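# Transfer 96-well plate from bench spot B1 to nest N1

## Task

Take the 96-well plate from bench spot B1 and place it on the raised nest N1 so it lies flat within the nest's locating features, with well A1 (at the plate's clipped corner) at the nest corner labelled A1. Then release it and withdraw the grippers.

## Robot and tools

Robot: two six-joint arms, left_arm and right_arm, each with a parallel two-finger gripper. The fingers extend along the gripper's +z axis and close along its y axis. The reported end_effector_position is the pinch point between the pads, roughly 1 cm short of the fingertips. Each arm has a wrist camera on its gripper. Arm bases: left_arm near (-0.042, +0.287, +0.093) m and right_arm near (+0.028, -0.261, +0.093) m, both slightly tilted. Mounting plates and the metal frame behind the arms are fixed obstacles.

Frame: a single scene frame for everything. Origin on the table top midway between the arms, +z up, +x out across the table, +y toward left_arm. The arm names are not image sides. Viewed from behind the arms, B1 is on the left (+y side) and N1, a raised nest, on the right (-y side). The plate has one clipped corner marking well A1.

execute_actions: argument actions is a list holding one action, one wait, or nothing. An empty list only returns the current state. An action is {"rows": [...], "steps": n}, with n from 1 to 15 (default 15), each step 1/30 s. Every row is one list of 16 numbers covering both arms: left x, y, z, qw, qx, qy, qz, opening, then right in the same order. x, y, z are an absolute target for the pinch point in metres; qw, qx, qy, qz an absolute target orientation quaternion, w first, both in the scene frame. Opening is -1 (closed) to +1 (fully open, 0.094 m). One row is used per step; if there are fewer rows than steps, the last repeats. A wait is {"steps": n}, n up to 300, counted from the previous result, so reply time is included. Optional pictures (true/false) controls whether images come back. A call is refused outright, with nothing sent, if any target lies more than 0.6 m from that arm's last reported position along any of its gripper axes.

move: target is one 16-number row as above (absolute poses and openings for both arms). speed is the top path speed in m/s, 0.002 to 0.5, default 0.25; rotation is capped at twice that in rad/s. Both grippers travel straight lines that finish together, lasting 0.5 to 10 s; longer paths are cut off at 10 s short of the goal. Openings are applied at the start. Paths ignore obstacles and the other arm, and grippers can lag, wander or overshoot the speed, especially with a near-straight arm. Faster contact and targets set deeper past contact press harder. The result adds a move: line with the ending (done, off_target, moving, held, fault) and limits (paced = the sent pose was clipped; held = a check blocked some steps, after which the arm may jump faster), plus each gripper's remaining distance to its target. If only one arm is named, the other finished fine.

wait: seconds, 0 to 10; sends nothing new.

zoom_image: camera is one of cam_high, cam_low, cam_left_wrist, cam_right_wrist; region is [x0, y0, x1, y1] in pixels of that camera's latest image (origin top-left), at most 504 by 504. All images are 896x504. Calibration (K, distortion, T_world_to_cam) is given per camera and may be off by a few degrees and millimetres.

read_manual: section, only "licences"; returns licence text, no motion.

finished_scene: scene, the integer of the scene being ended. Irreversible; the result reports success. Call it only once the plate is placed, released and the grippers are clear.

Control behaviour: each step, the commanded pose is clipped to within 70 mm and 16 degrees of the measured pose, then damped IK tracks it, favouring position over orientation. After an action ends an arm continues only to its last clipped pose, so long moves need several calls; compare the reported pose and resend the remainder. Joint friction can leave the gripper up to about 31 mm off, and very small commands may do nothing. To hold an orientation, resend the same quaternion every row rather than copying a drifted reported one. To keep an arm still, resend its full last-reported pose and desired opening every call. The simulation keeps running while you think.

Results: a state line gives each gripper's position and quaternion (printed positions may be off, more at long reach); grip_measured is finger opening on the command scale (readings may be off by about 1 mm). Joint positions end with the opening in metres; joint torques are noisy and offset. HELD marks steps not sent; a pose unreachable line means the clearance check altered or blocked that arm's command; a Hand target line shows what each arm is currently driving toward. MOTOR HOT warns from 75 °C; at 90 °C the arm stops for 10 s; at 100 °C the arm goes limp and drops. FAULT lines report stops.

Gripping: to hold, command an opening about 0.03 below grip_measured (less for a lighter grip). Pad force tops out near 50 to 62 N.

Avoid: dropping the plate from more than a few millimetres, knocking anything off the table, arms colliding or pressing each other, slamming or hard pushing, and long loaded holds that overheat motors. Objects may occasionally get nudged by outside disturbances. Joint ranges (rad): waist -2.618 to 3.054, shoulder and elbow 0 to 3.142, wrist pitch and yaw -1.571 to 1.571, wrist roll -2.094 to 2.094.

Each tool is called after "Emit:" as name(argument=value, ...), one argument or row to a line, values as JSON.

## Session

Emit:
execute_actions(
  actions=[],
)

Scene clock: 0.00 s of 13200.00 s.
left_arm: end_effector_position=(+0.4928, +0.3937, +0.1228) grip_measured=+1.000 end_effector_quat_wxyz=(-0.498, +0.653, -0.569, +0.037) | right_arm: end_effector_position=(+0.5165, -0.5325, +0.3539) grip_measured=+1.000 end_effector_quat_wxyz=(+0.715, -0.069, +0.688, +0.105)
Joint positions: left_arm=[ 0.005  2.182  1.261  0.267 -0.657 -1.381  0.094] | right_arm=[-0.77   2.031  1.397  0.764 -1.022  0.143  0.094]
Joint velocities: left_arm=[ 0.007 -0.017  0.012 -0.022  0.007  0.022  0.   ] | right_arm=[ 0.027 -0.012 -0.012 -0.037 -0.022 -0.066  0.   ]
Joint torques (N m, as the arm reports them, + toward a larger angle): no reading
Hand target (left_arm): +0.493, +0.394, +0.123; -0.498, +0.653, -0.569, +0.037
Hand target (right_arm): +0.517, -0.533, +0.354; +0.715, -0.069, +0.688, +0.105
camera_calibration (this result's frames):
cam_left_wrist: T_world_to_cam=[[0.613466, -0.0419406, 0.788607, -0.380804], [0.118301, -0.98244, -0.144277, 0.400304], [0.78081, 0.181801, -0.597732, -0.268613], [0, 0, 0, 1]] pos_world=[0.39599, 0.426138, 0.1975]
cam_right_wrist: T_world_to_cam=[[0.232269, -0.934778, 0.268777, -0.707888], [-0.404513, -0.344139, -0.847312, 0.371788], [0.884545, 0.0880804, -0.458063, -0.145499], [0, 0, 0, 1]] pos_world=[0.443514, -0.520956, 0.438637]

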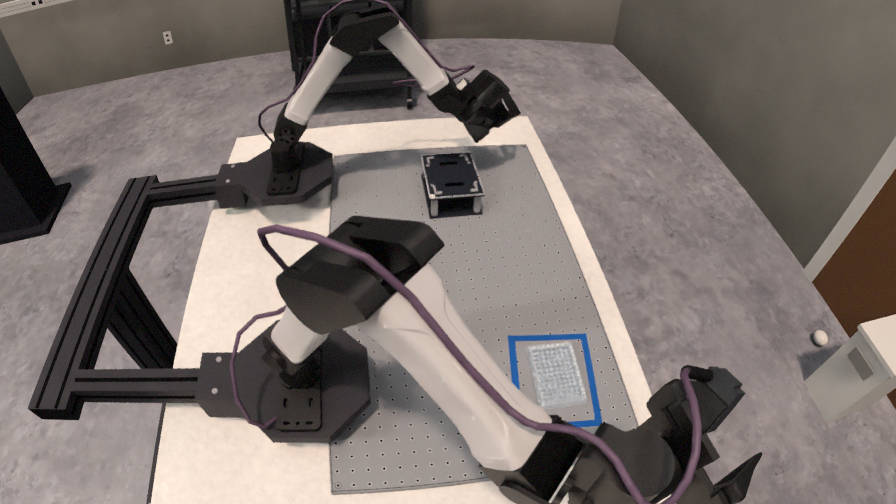

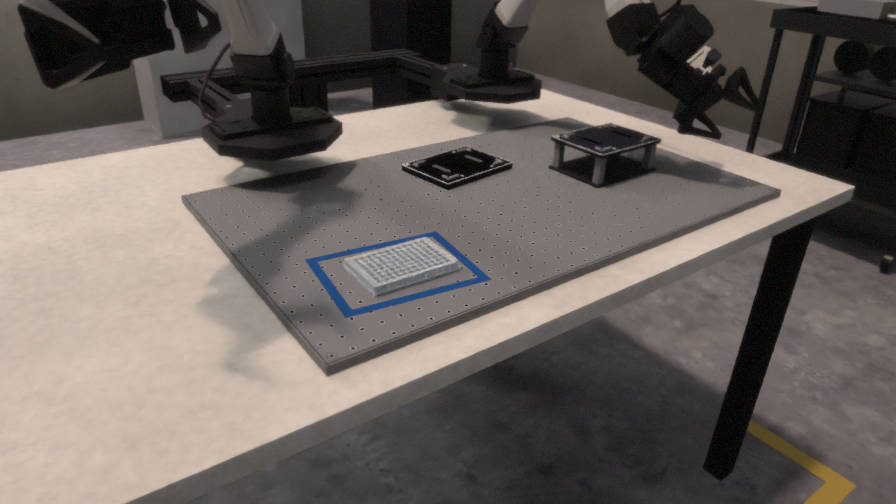

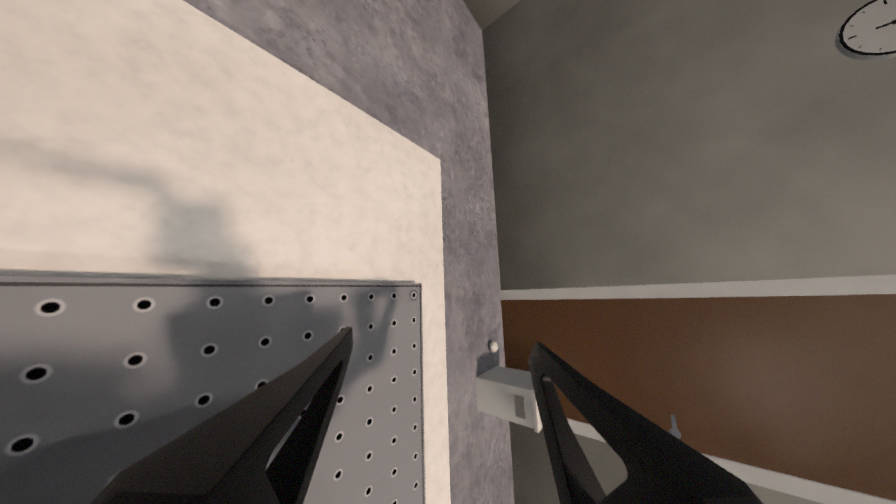

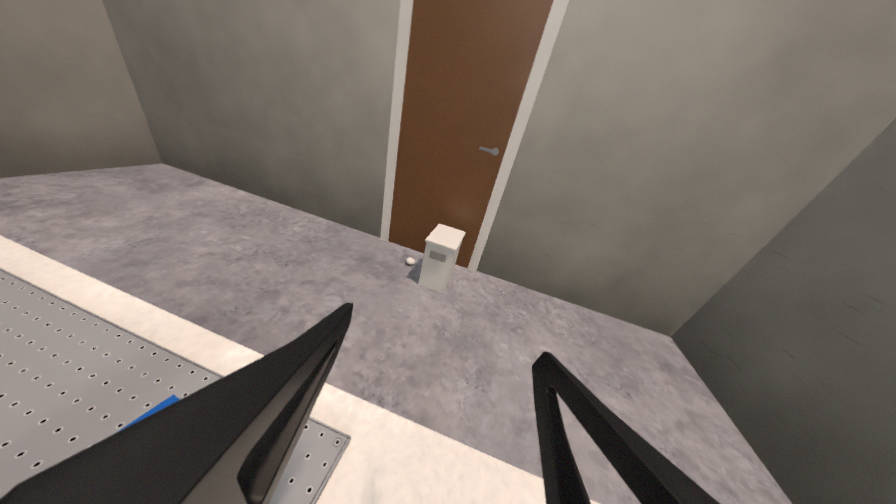

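Emit:
move(
  target=[0.25,0.32,0.2,0,0,1,0,1, 0.48,-0.28,0.12,0,0.707,0.707,0,1],
)

Scene clock: 12.80 s of 13200.00 s.
left_arm: end_effector_position=(+0.2474, +0.3235, +0.1907) grip_measured=+1.000 end_effector_quat_wxyz=(-0.007, -0.003, +1.000, -0.005) | right_arm: end_effector_position=(+0.4933, -0.2871, +0.1160) grip_measured=+1.000 end_effector_quat_wxyz=(-0.005, +0.702, +0.712, +0.021)
Joint positions: left_arm=[ 0.129  1.631  1.286 -1.215  0.005  0.119  0.094] | right_arm=[-0.059  2.337  2.002 -1.19  -0.035  1.488  0.094]
Joint velocities: left_arm=[ 0.007 -0.007 -0.007 -0.051 -0.051 -0.022  0.   ] | right_arm=[-0.017  0.007 -0.017 -0.066  0.022 -0.081  0.   ]
Joint torques (N m, as the arm reports them, + toward a larger angle): left_arm=[-0.74 -8.65  8.81  0.34 -0.1   0.25] | right_arm=[  1.34 -12.61   9.34   0.03  -0.02   0.09]
Hand target (left_arm): +0.252, +0.322, +0.199; +0.002, +0.008, +1.000, +0.000
Hand target (right_arm): +0.493, -0.281, +0.115; -0.013, +0.703, +0.711, +0.020
Off the commanded pose (left_arm): 0.010 m, 1 deg.
Off the commanded pose (right_arm): 0.016 m, 3 deg.
After step 90, 4.73 s passed at rest.
move: off_target (right_arm)
camera_calibration (this result's frames):
cam_left_wrist: T_world_to_cam=[[0.169127, -0.984334, 0.0498284, 0.268963], [-0.87524, -0.126754, 0.466785, 0.222665], [-0.453156, -0.122558, -0.882966, 0.434508], [0, 0, 0, 1]] pos_world=[0.346297, 0.346225, 0.266317]
cam_right_wrist: T_world_to_cam=[[-0.945041, -0.324028, -0.0436339, 0.383236], [-0.295656, 0.789958, 0.537172, 0.356631], [-0.13959, 0.52055, -0.842343, 0.418379], [0, 0, 0, 1]] pos_world=[0.526015, -0.375332, 0.177568]

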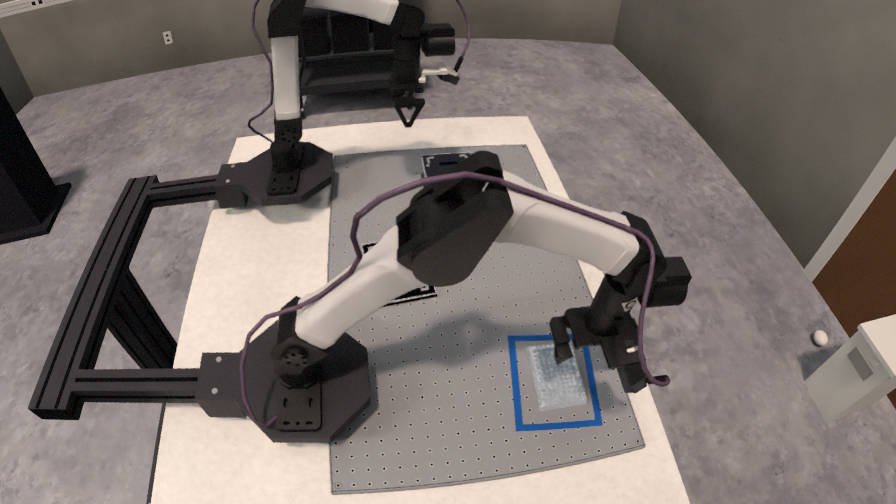

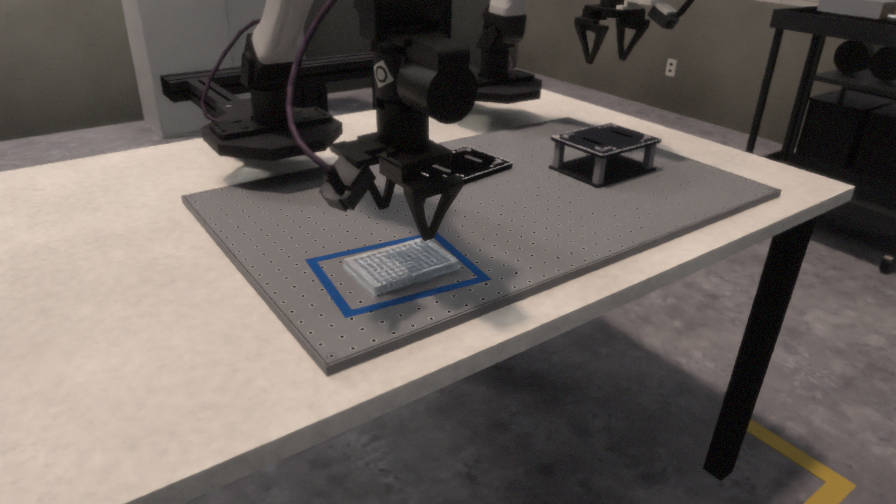

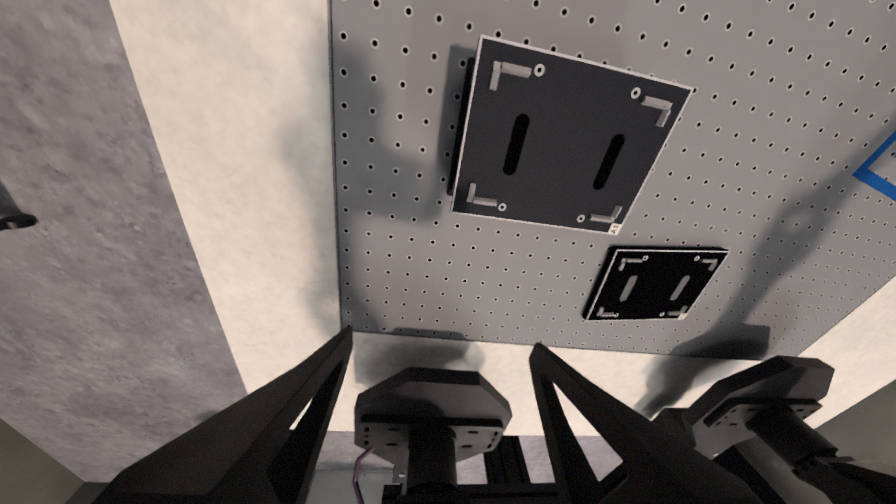

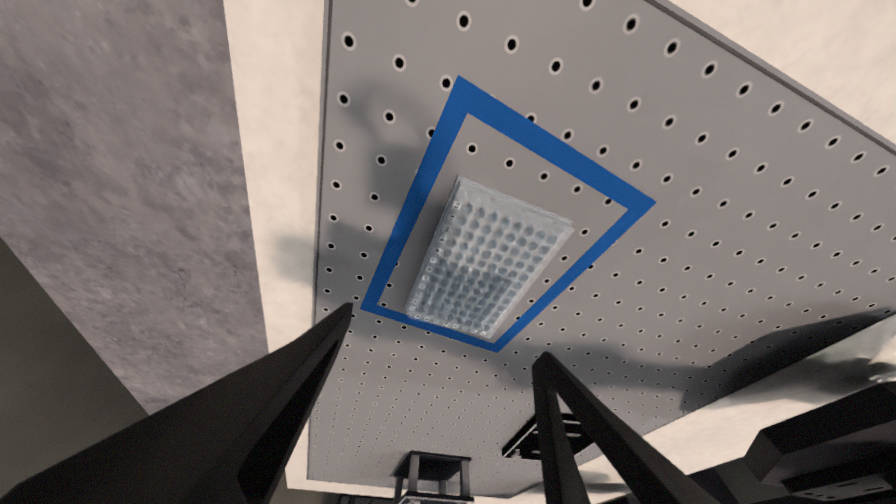

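Emit:
zoom_image(
  camera="cam_right_wrist",
  region=[380, 150, 600, 350],
)

Region (380, 150, 600, 350) of cam_right_wrist's 896x504 image, scaled by 2.291, with more detail than that image has; it fills the top 458 rows of this view, and the rest is white.

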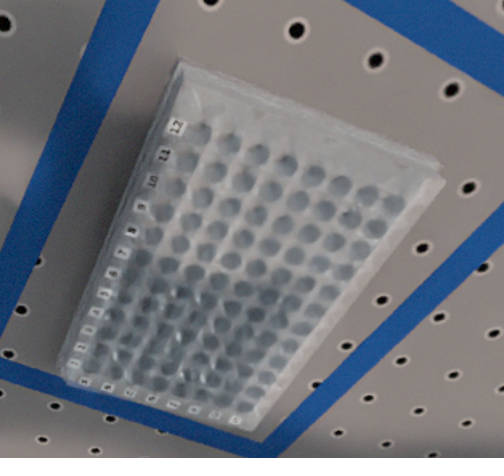

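Emit:
move(
  target=[0.25,0.32,0.2,0,0,1,0,1, 0.465,-0.283,0.05,0,0.707,0.707,0,1],
  speed=0.12,
)

Scene clock: 33.07 s of 13200.00 s.
left_arm: end_effector_position=(+0.2454, +0.3211, +0.1908) grip_measured=+1.000 end_effector_quat_wxyz=(-0.012, +0.000, +1.000, -0.005) | right_arm: end_effector_position=(+0.4698, -0.2860, +0.0529) grip_measured=+1.000 end_effector_quat_wxyz=(-0.004, +0.707, +0.707, +0.004)
Joint positions: left_arm=[ 0.121  1.631  1.286 -1.225  0.005  0.119  0.094] | right_arm=[-0.049  2.328  1.727 -0.946 -0.006  1.511  0.094]
Joint velocities: left_arm=[ 0.017 -0.002 -0.012  0.051  0.022 -0.007  0.   ] | right_arm=[-0.002  0.002 -0.007 -0.037  0.051 -0.037  0.   ]
Joint torques (N m, as the arm reports them, + toward a larger angle): left_arm=[-0.72 -9.09  8.79  0.34 -0.1   0.06] | right_arm=[  1.45 -13.72   5.04   0.38   0.18   0.11]
Hand target (left_arm): +0.250, +0.320, +0.200; +0.000, +0.000, +1.000, -0.000
Hand target (right_arm): +0.467, -0.283, +0.049; -0.001, +0.707, +0.707, -0.000
Off the commanded pose (left_arm): 0.010 m, 1 deg.
Off the commanded pose (right_arm): 0.006 m, 1 deg.
After step 90, 16.07 s passed at rest.
move: done
camera_calibration (this result's frames):
cam_left_wrist: T_world_to_cam=[[0.162415, -0.985475, 0.0496106, 0.26893], [-0.871878, -0.119788, 0.474847, 0.216005], [-0.462007, -0.120376, -0.878669, 0.43401], [0, 0, 0, 1]] pos_world=[0.345168, 0.343143, 0.26544]
cam_right_wrist: T_world_to_cam=[[-0.950118, -0.311607, -0.0133096, 0.363002], [-0.272399, 0.808274, 0.522007, 0.377793], [-0.151903, 0.499594, -0.852837, 0.361708], [0, 0, 0, 1]] pos_world=[0.50275, -0.372953, 0.116099]

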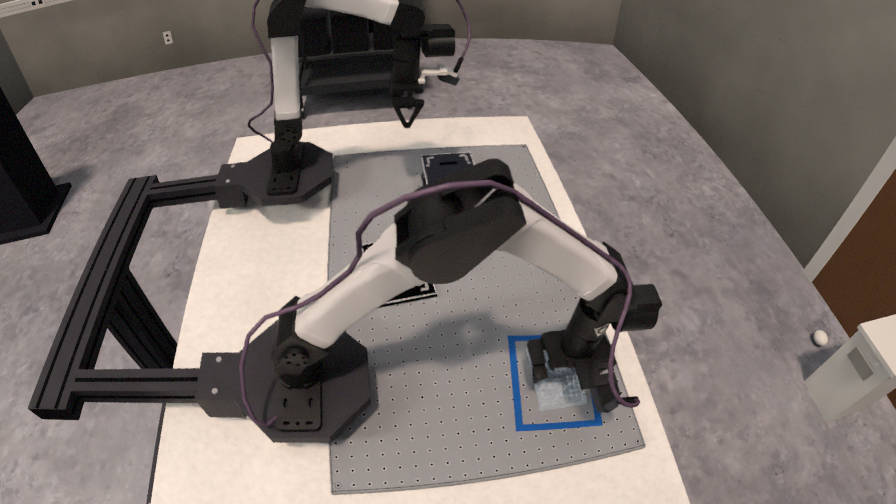

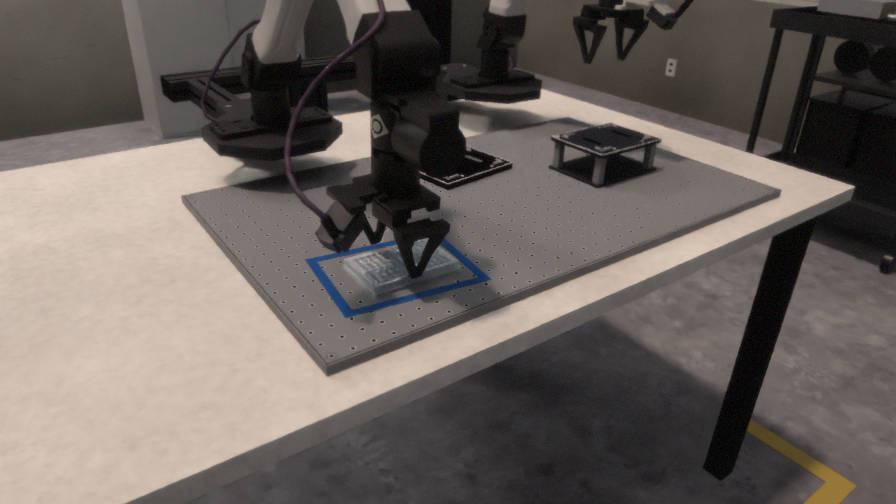

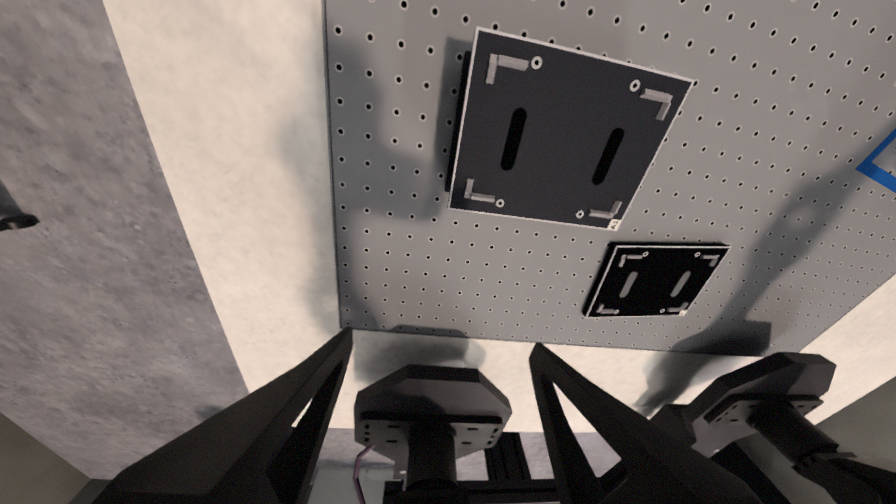

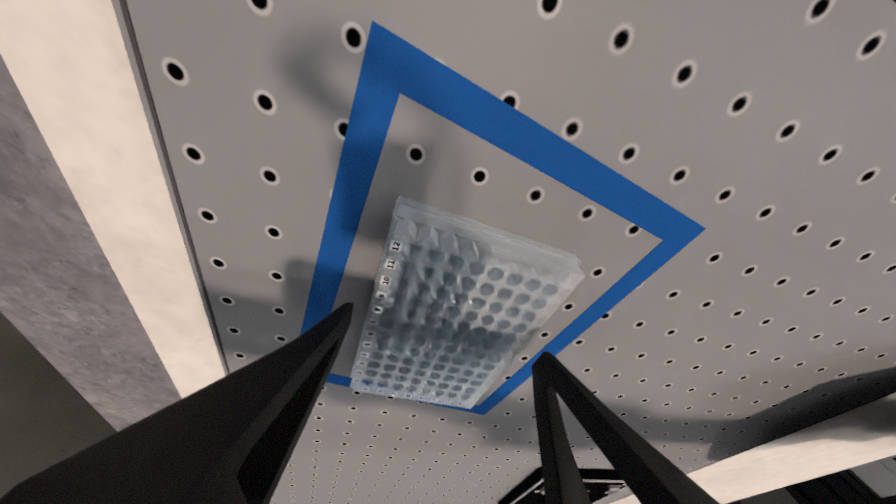

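Similar to previous alignment; descend and grip.

Emit:
move(
  target=[0.25,0.32,0.2,0,0,1,0,1, 0.468,-0.283,0.018,0,0.707,0.707,0,1],
  speed=0.06,
)

Emit:
move(
  target=[0.25,0.32,0.2,0,0,1,0,1, 0.468,-0.283,0.018,0,0.707,0.707,0,0.72],
)

Scene clock: 37.57 s of 13200.00 s.
left_arm: end_effector_position=(+0.2454, +0.3211, +0.1908) grip_measured=+1.000 end_effector_quat_wxyz=(-0.012, -0.000, +1.000, -0.005) | right_arm: end_effector_position=(+0.4760, -0.2867, +0.0357) grip_measured=+1.000 end_effector_quat_wxyz=(+0.007, +0.707, +0.707, +0.012)
Joint positions: left_arm=[ 0.121  1.631  1.286 -1.225  0.005  0.118  0.094] | right_arm=[-0.049  2.355  1.703 -0.867 -0.003  1.512  0.094]
Joint velocities: left_arm=[ 0.002  0.002  0.002 -0.022 -0.037 -0.051  0.   ] | right_arm=[ 0.002 -0.027  0.012  0.022 -0.007  0.007  0.   ]
Joint torques (N m, as the arm reports them, + toward a larger angle): left_arm=[-0.72 -9.    8.77  0.31 -0.11  0.07] | right_arm=[  1.38 -11.07   4.73   0.57   0.17   0.1 ]
Hand target (left_arm): +0.250, +0.320, +0.200; +0.000, -0.000, +1.000, -0.000
Hand target (right_arm): +0.468, -0.283, +0.018; -0.000, +0.707, +0.707, -0.000
Off the commanded pose (left_arm): 0.010 m, 1 deg.
Off the commanded pose (right_arm): 0.020 m, 2 deg.
After step 90, 0.60 s passed at rest.
move: off_target (right_arm)
camera_calibration (this result's frames):
cam_left_wrist: T_world_to_cam=[[0.163167, -0.985351, 0.0495919, 0.26871], [-0.871783, -0.120462, 0.474852, 0.216197], [-0.461922, -0.120713, -0.878667, 0.434097], [0, 0, 0, 1]] pos_world=[0.345151, 0.343218, 0.26544]
cam_right_wrist: T_world_to_cam=[[-0.949642, -0.311194, -0.0365912, 0.369127], [-0.28528, 0.810392, 0.511743, 0.396087], [-0.129598, 0.496411, -0.858359, 0.336991], [0, 0, 0, 1]] pos_world=[0.507207, -0.373401, 0.100071]

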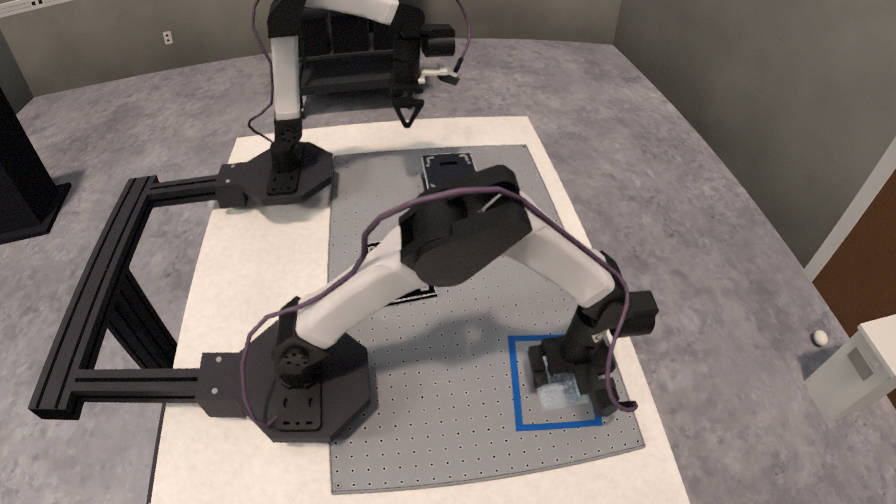

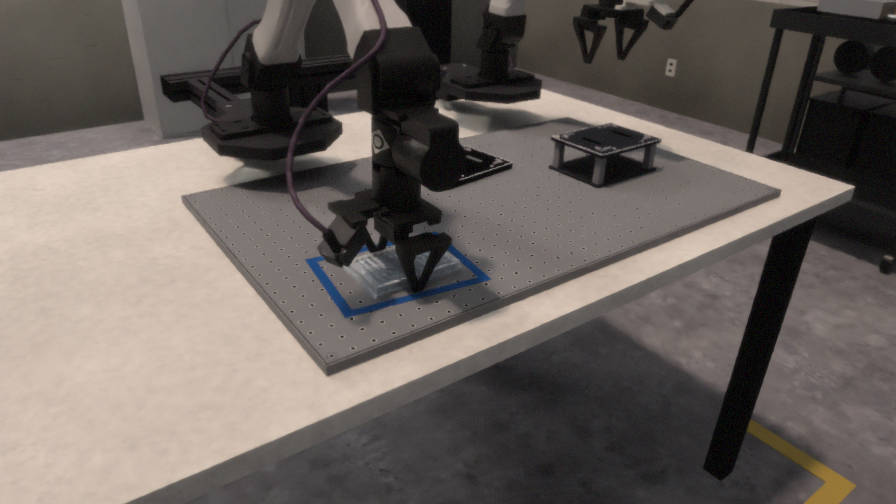

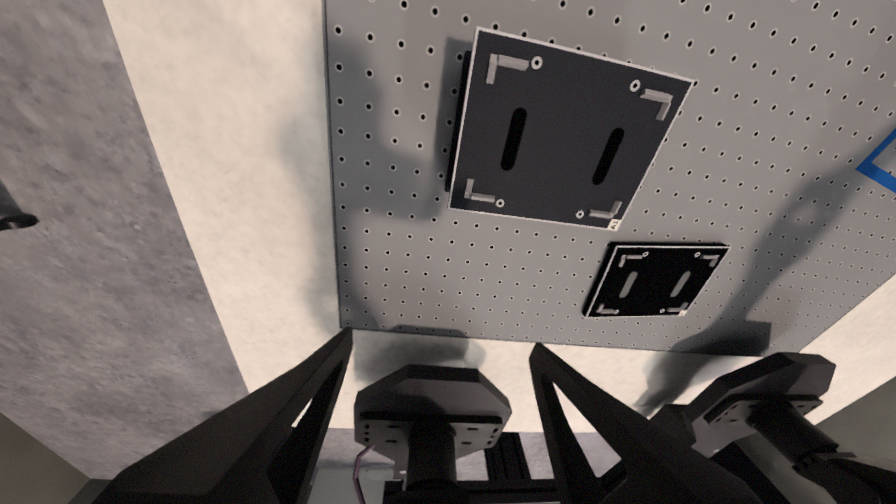

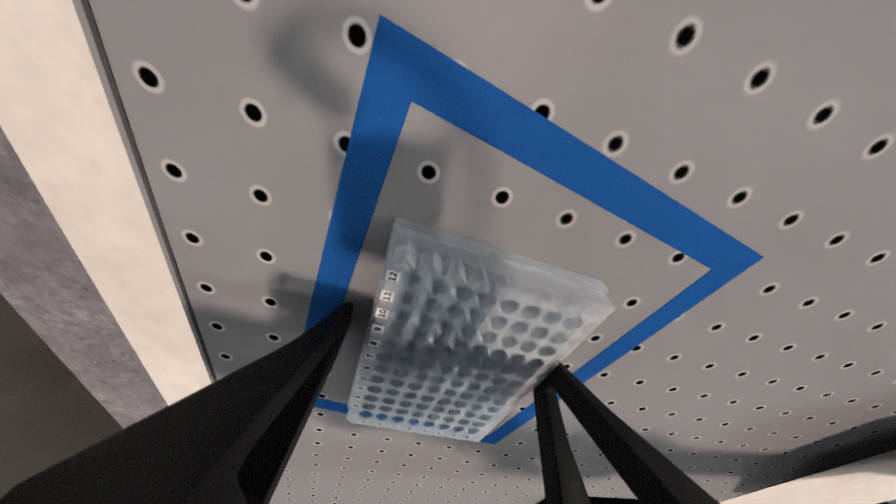

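Scene clock: 38.27 s of 13200.00 s.
left_arm: end_effector_position=(+0.2454, +0.3211, +0.1908) grip_measured=+1.000 end_effector_quat_wxyz=(-0.012, -0.000, +1.000, -0.005) | right_arm: end_effector_position=(+0.4760, -0.2867, +0.0354) grip_measured=+0.758 end_effector_quat_wxyz=(+0.007, +0.707, +0.707, +0.012)
Joint positions: left_arm=[ 0.121  1.631  1.286 -1.225  0.005  0.118  0.094] | right_arm=[-0.049  2.356  1.703 -0.867 -0.003  1.512  0.083]
Joint velocities: left_arm=[ 0.012 -0.002 -0.002 -0.007  0.022 -0.007  0.   ] | right_arm=[-0.017  0.007  0.002  0.007 -0.051 -0.022 -0.001]
Joint torques (N m, as the arm reports them, + toward a larger angle): left_arm=[-0.76 -9.02  8.77  0.32 -0.1   0.07] | right_arm=[  1.38 -11.18   4.54   0.57   0.16   0.1 ]
Hand target (left_arm): +0.250, +0.320, +0.200; +0.000, -0.000, +1.000, -0.000
Hand target (right_arm): +0.468, -0.283, +0.018; -0.001, +0.707, +0.707, -0.000
Off the commanded pose (left_arm): 0.010 m, 1 deg.
Off the commanded pose (right_arm): 0.019 m, 2 deg.
move: off_target (right_arm)
camera_calibration (this result's frames):
cam_left_wrist: T_world_to_cam=[[0.163167, -0.985351, 0.0495919, 0.26871], [-0.871783, -0.120462, 0.474852, 0.216197], [-0.461922, -0.120713, -0.878667, 0.434097], [0, 0, 0, 1]] pos_world=[0.345151, 0.343218, 0.26544]
cam_right_wrist: T_world_to_cam=[[-0.949642, -0.311194, -0.0365912, 0.369169], [-0.28528, 0.810392, 0.511743, 0.396268], [-0.129598, 0.496411, -0.858359, 0.336724], [0, 0, 0, 1]] pos_world=[0.507264, -0.373403, 0.0997511]

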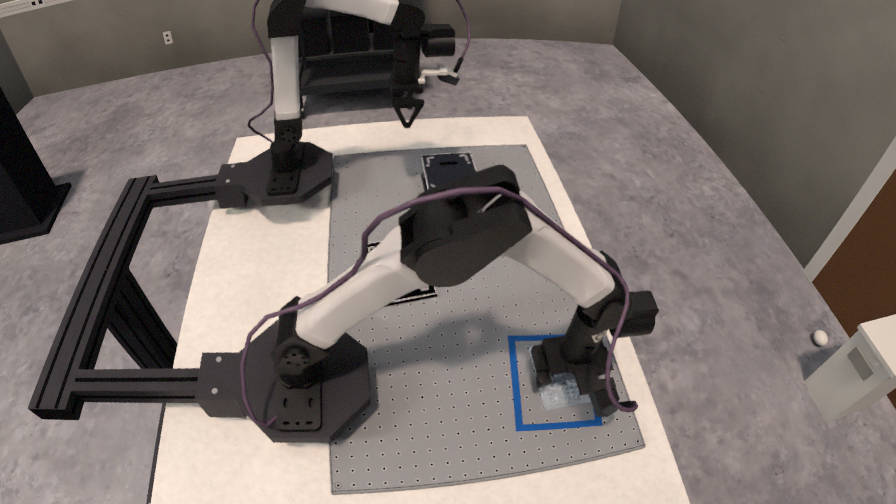

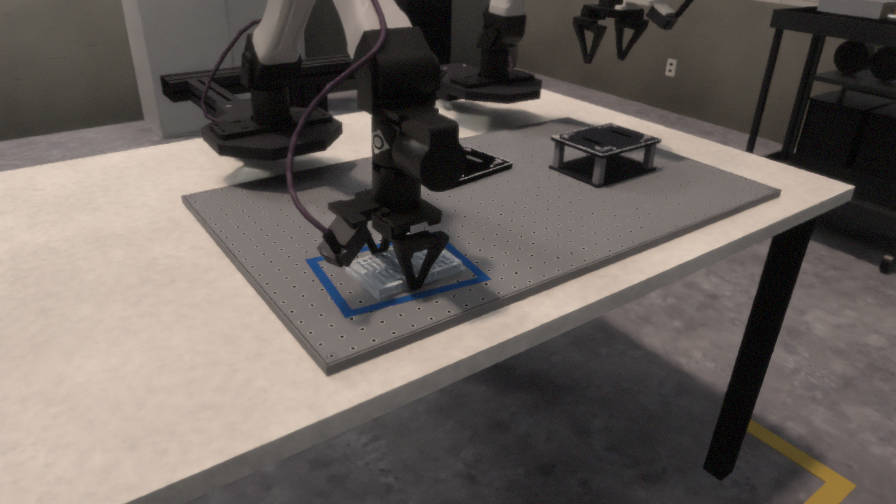

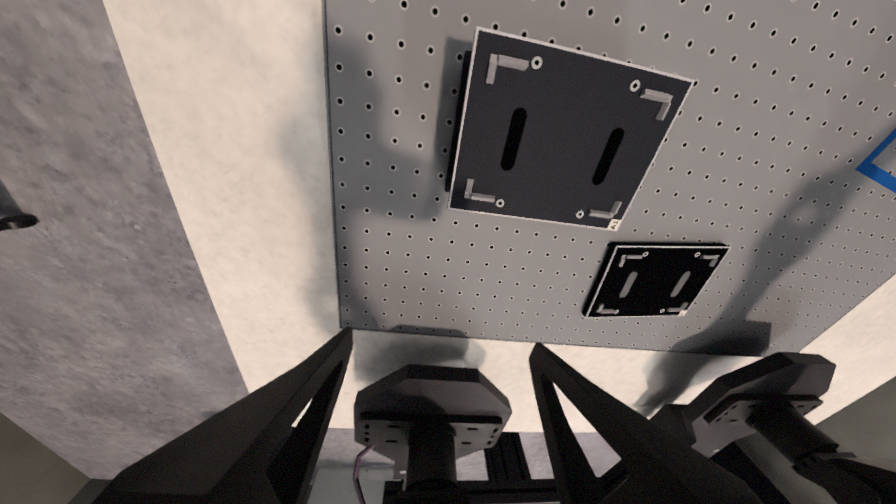

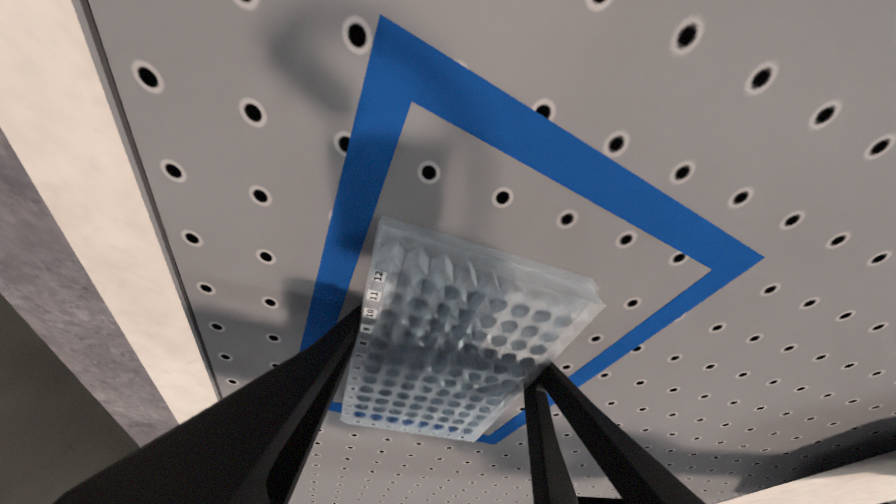

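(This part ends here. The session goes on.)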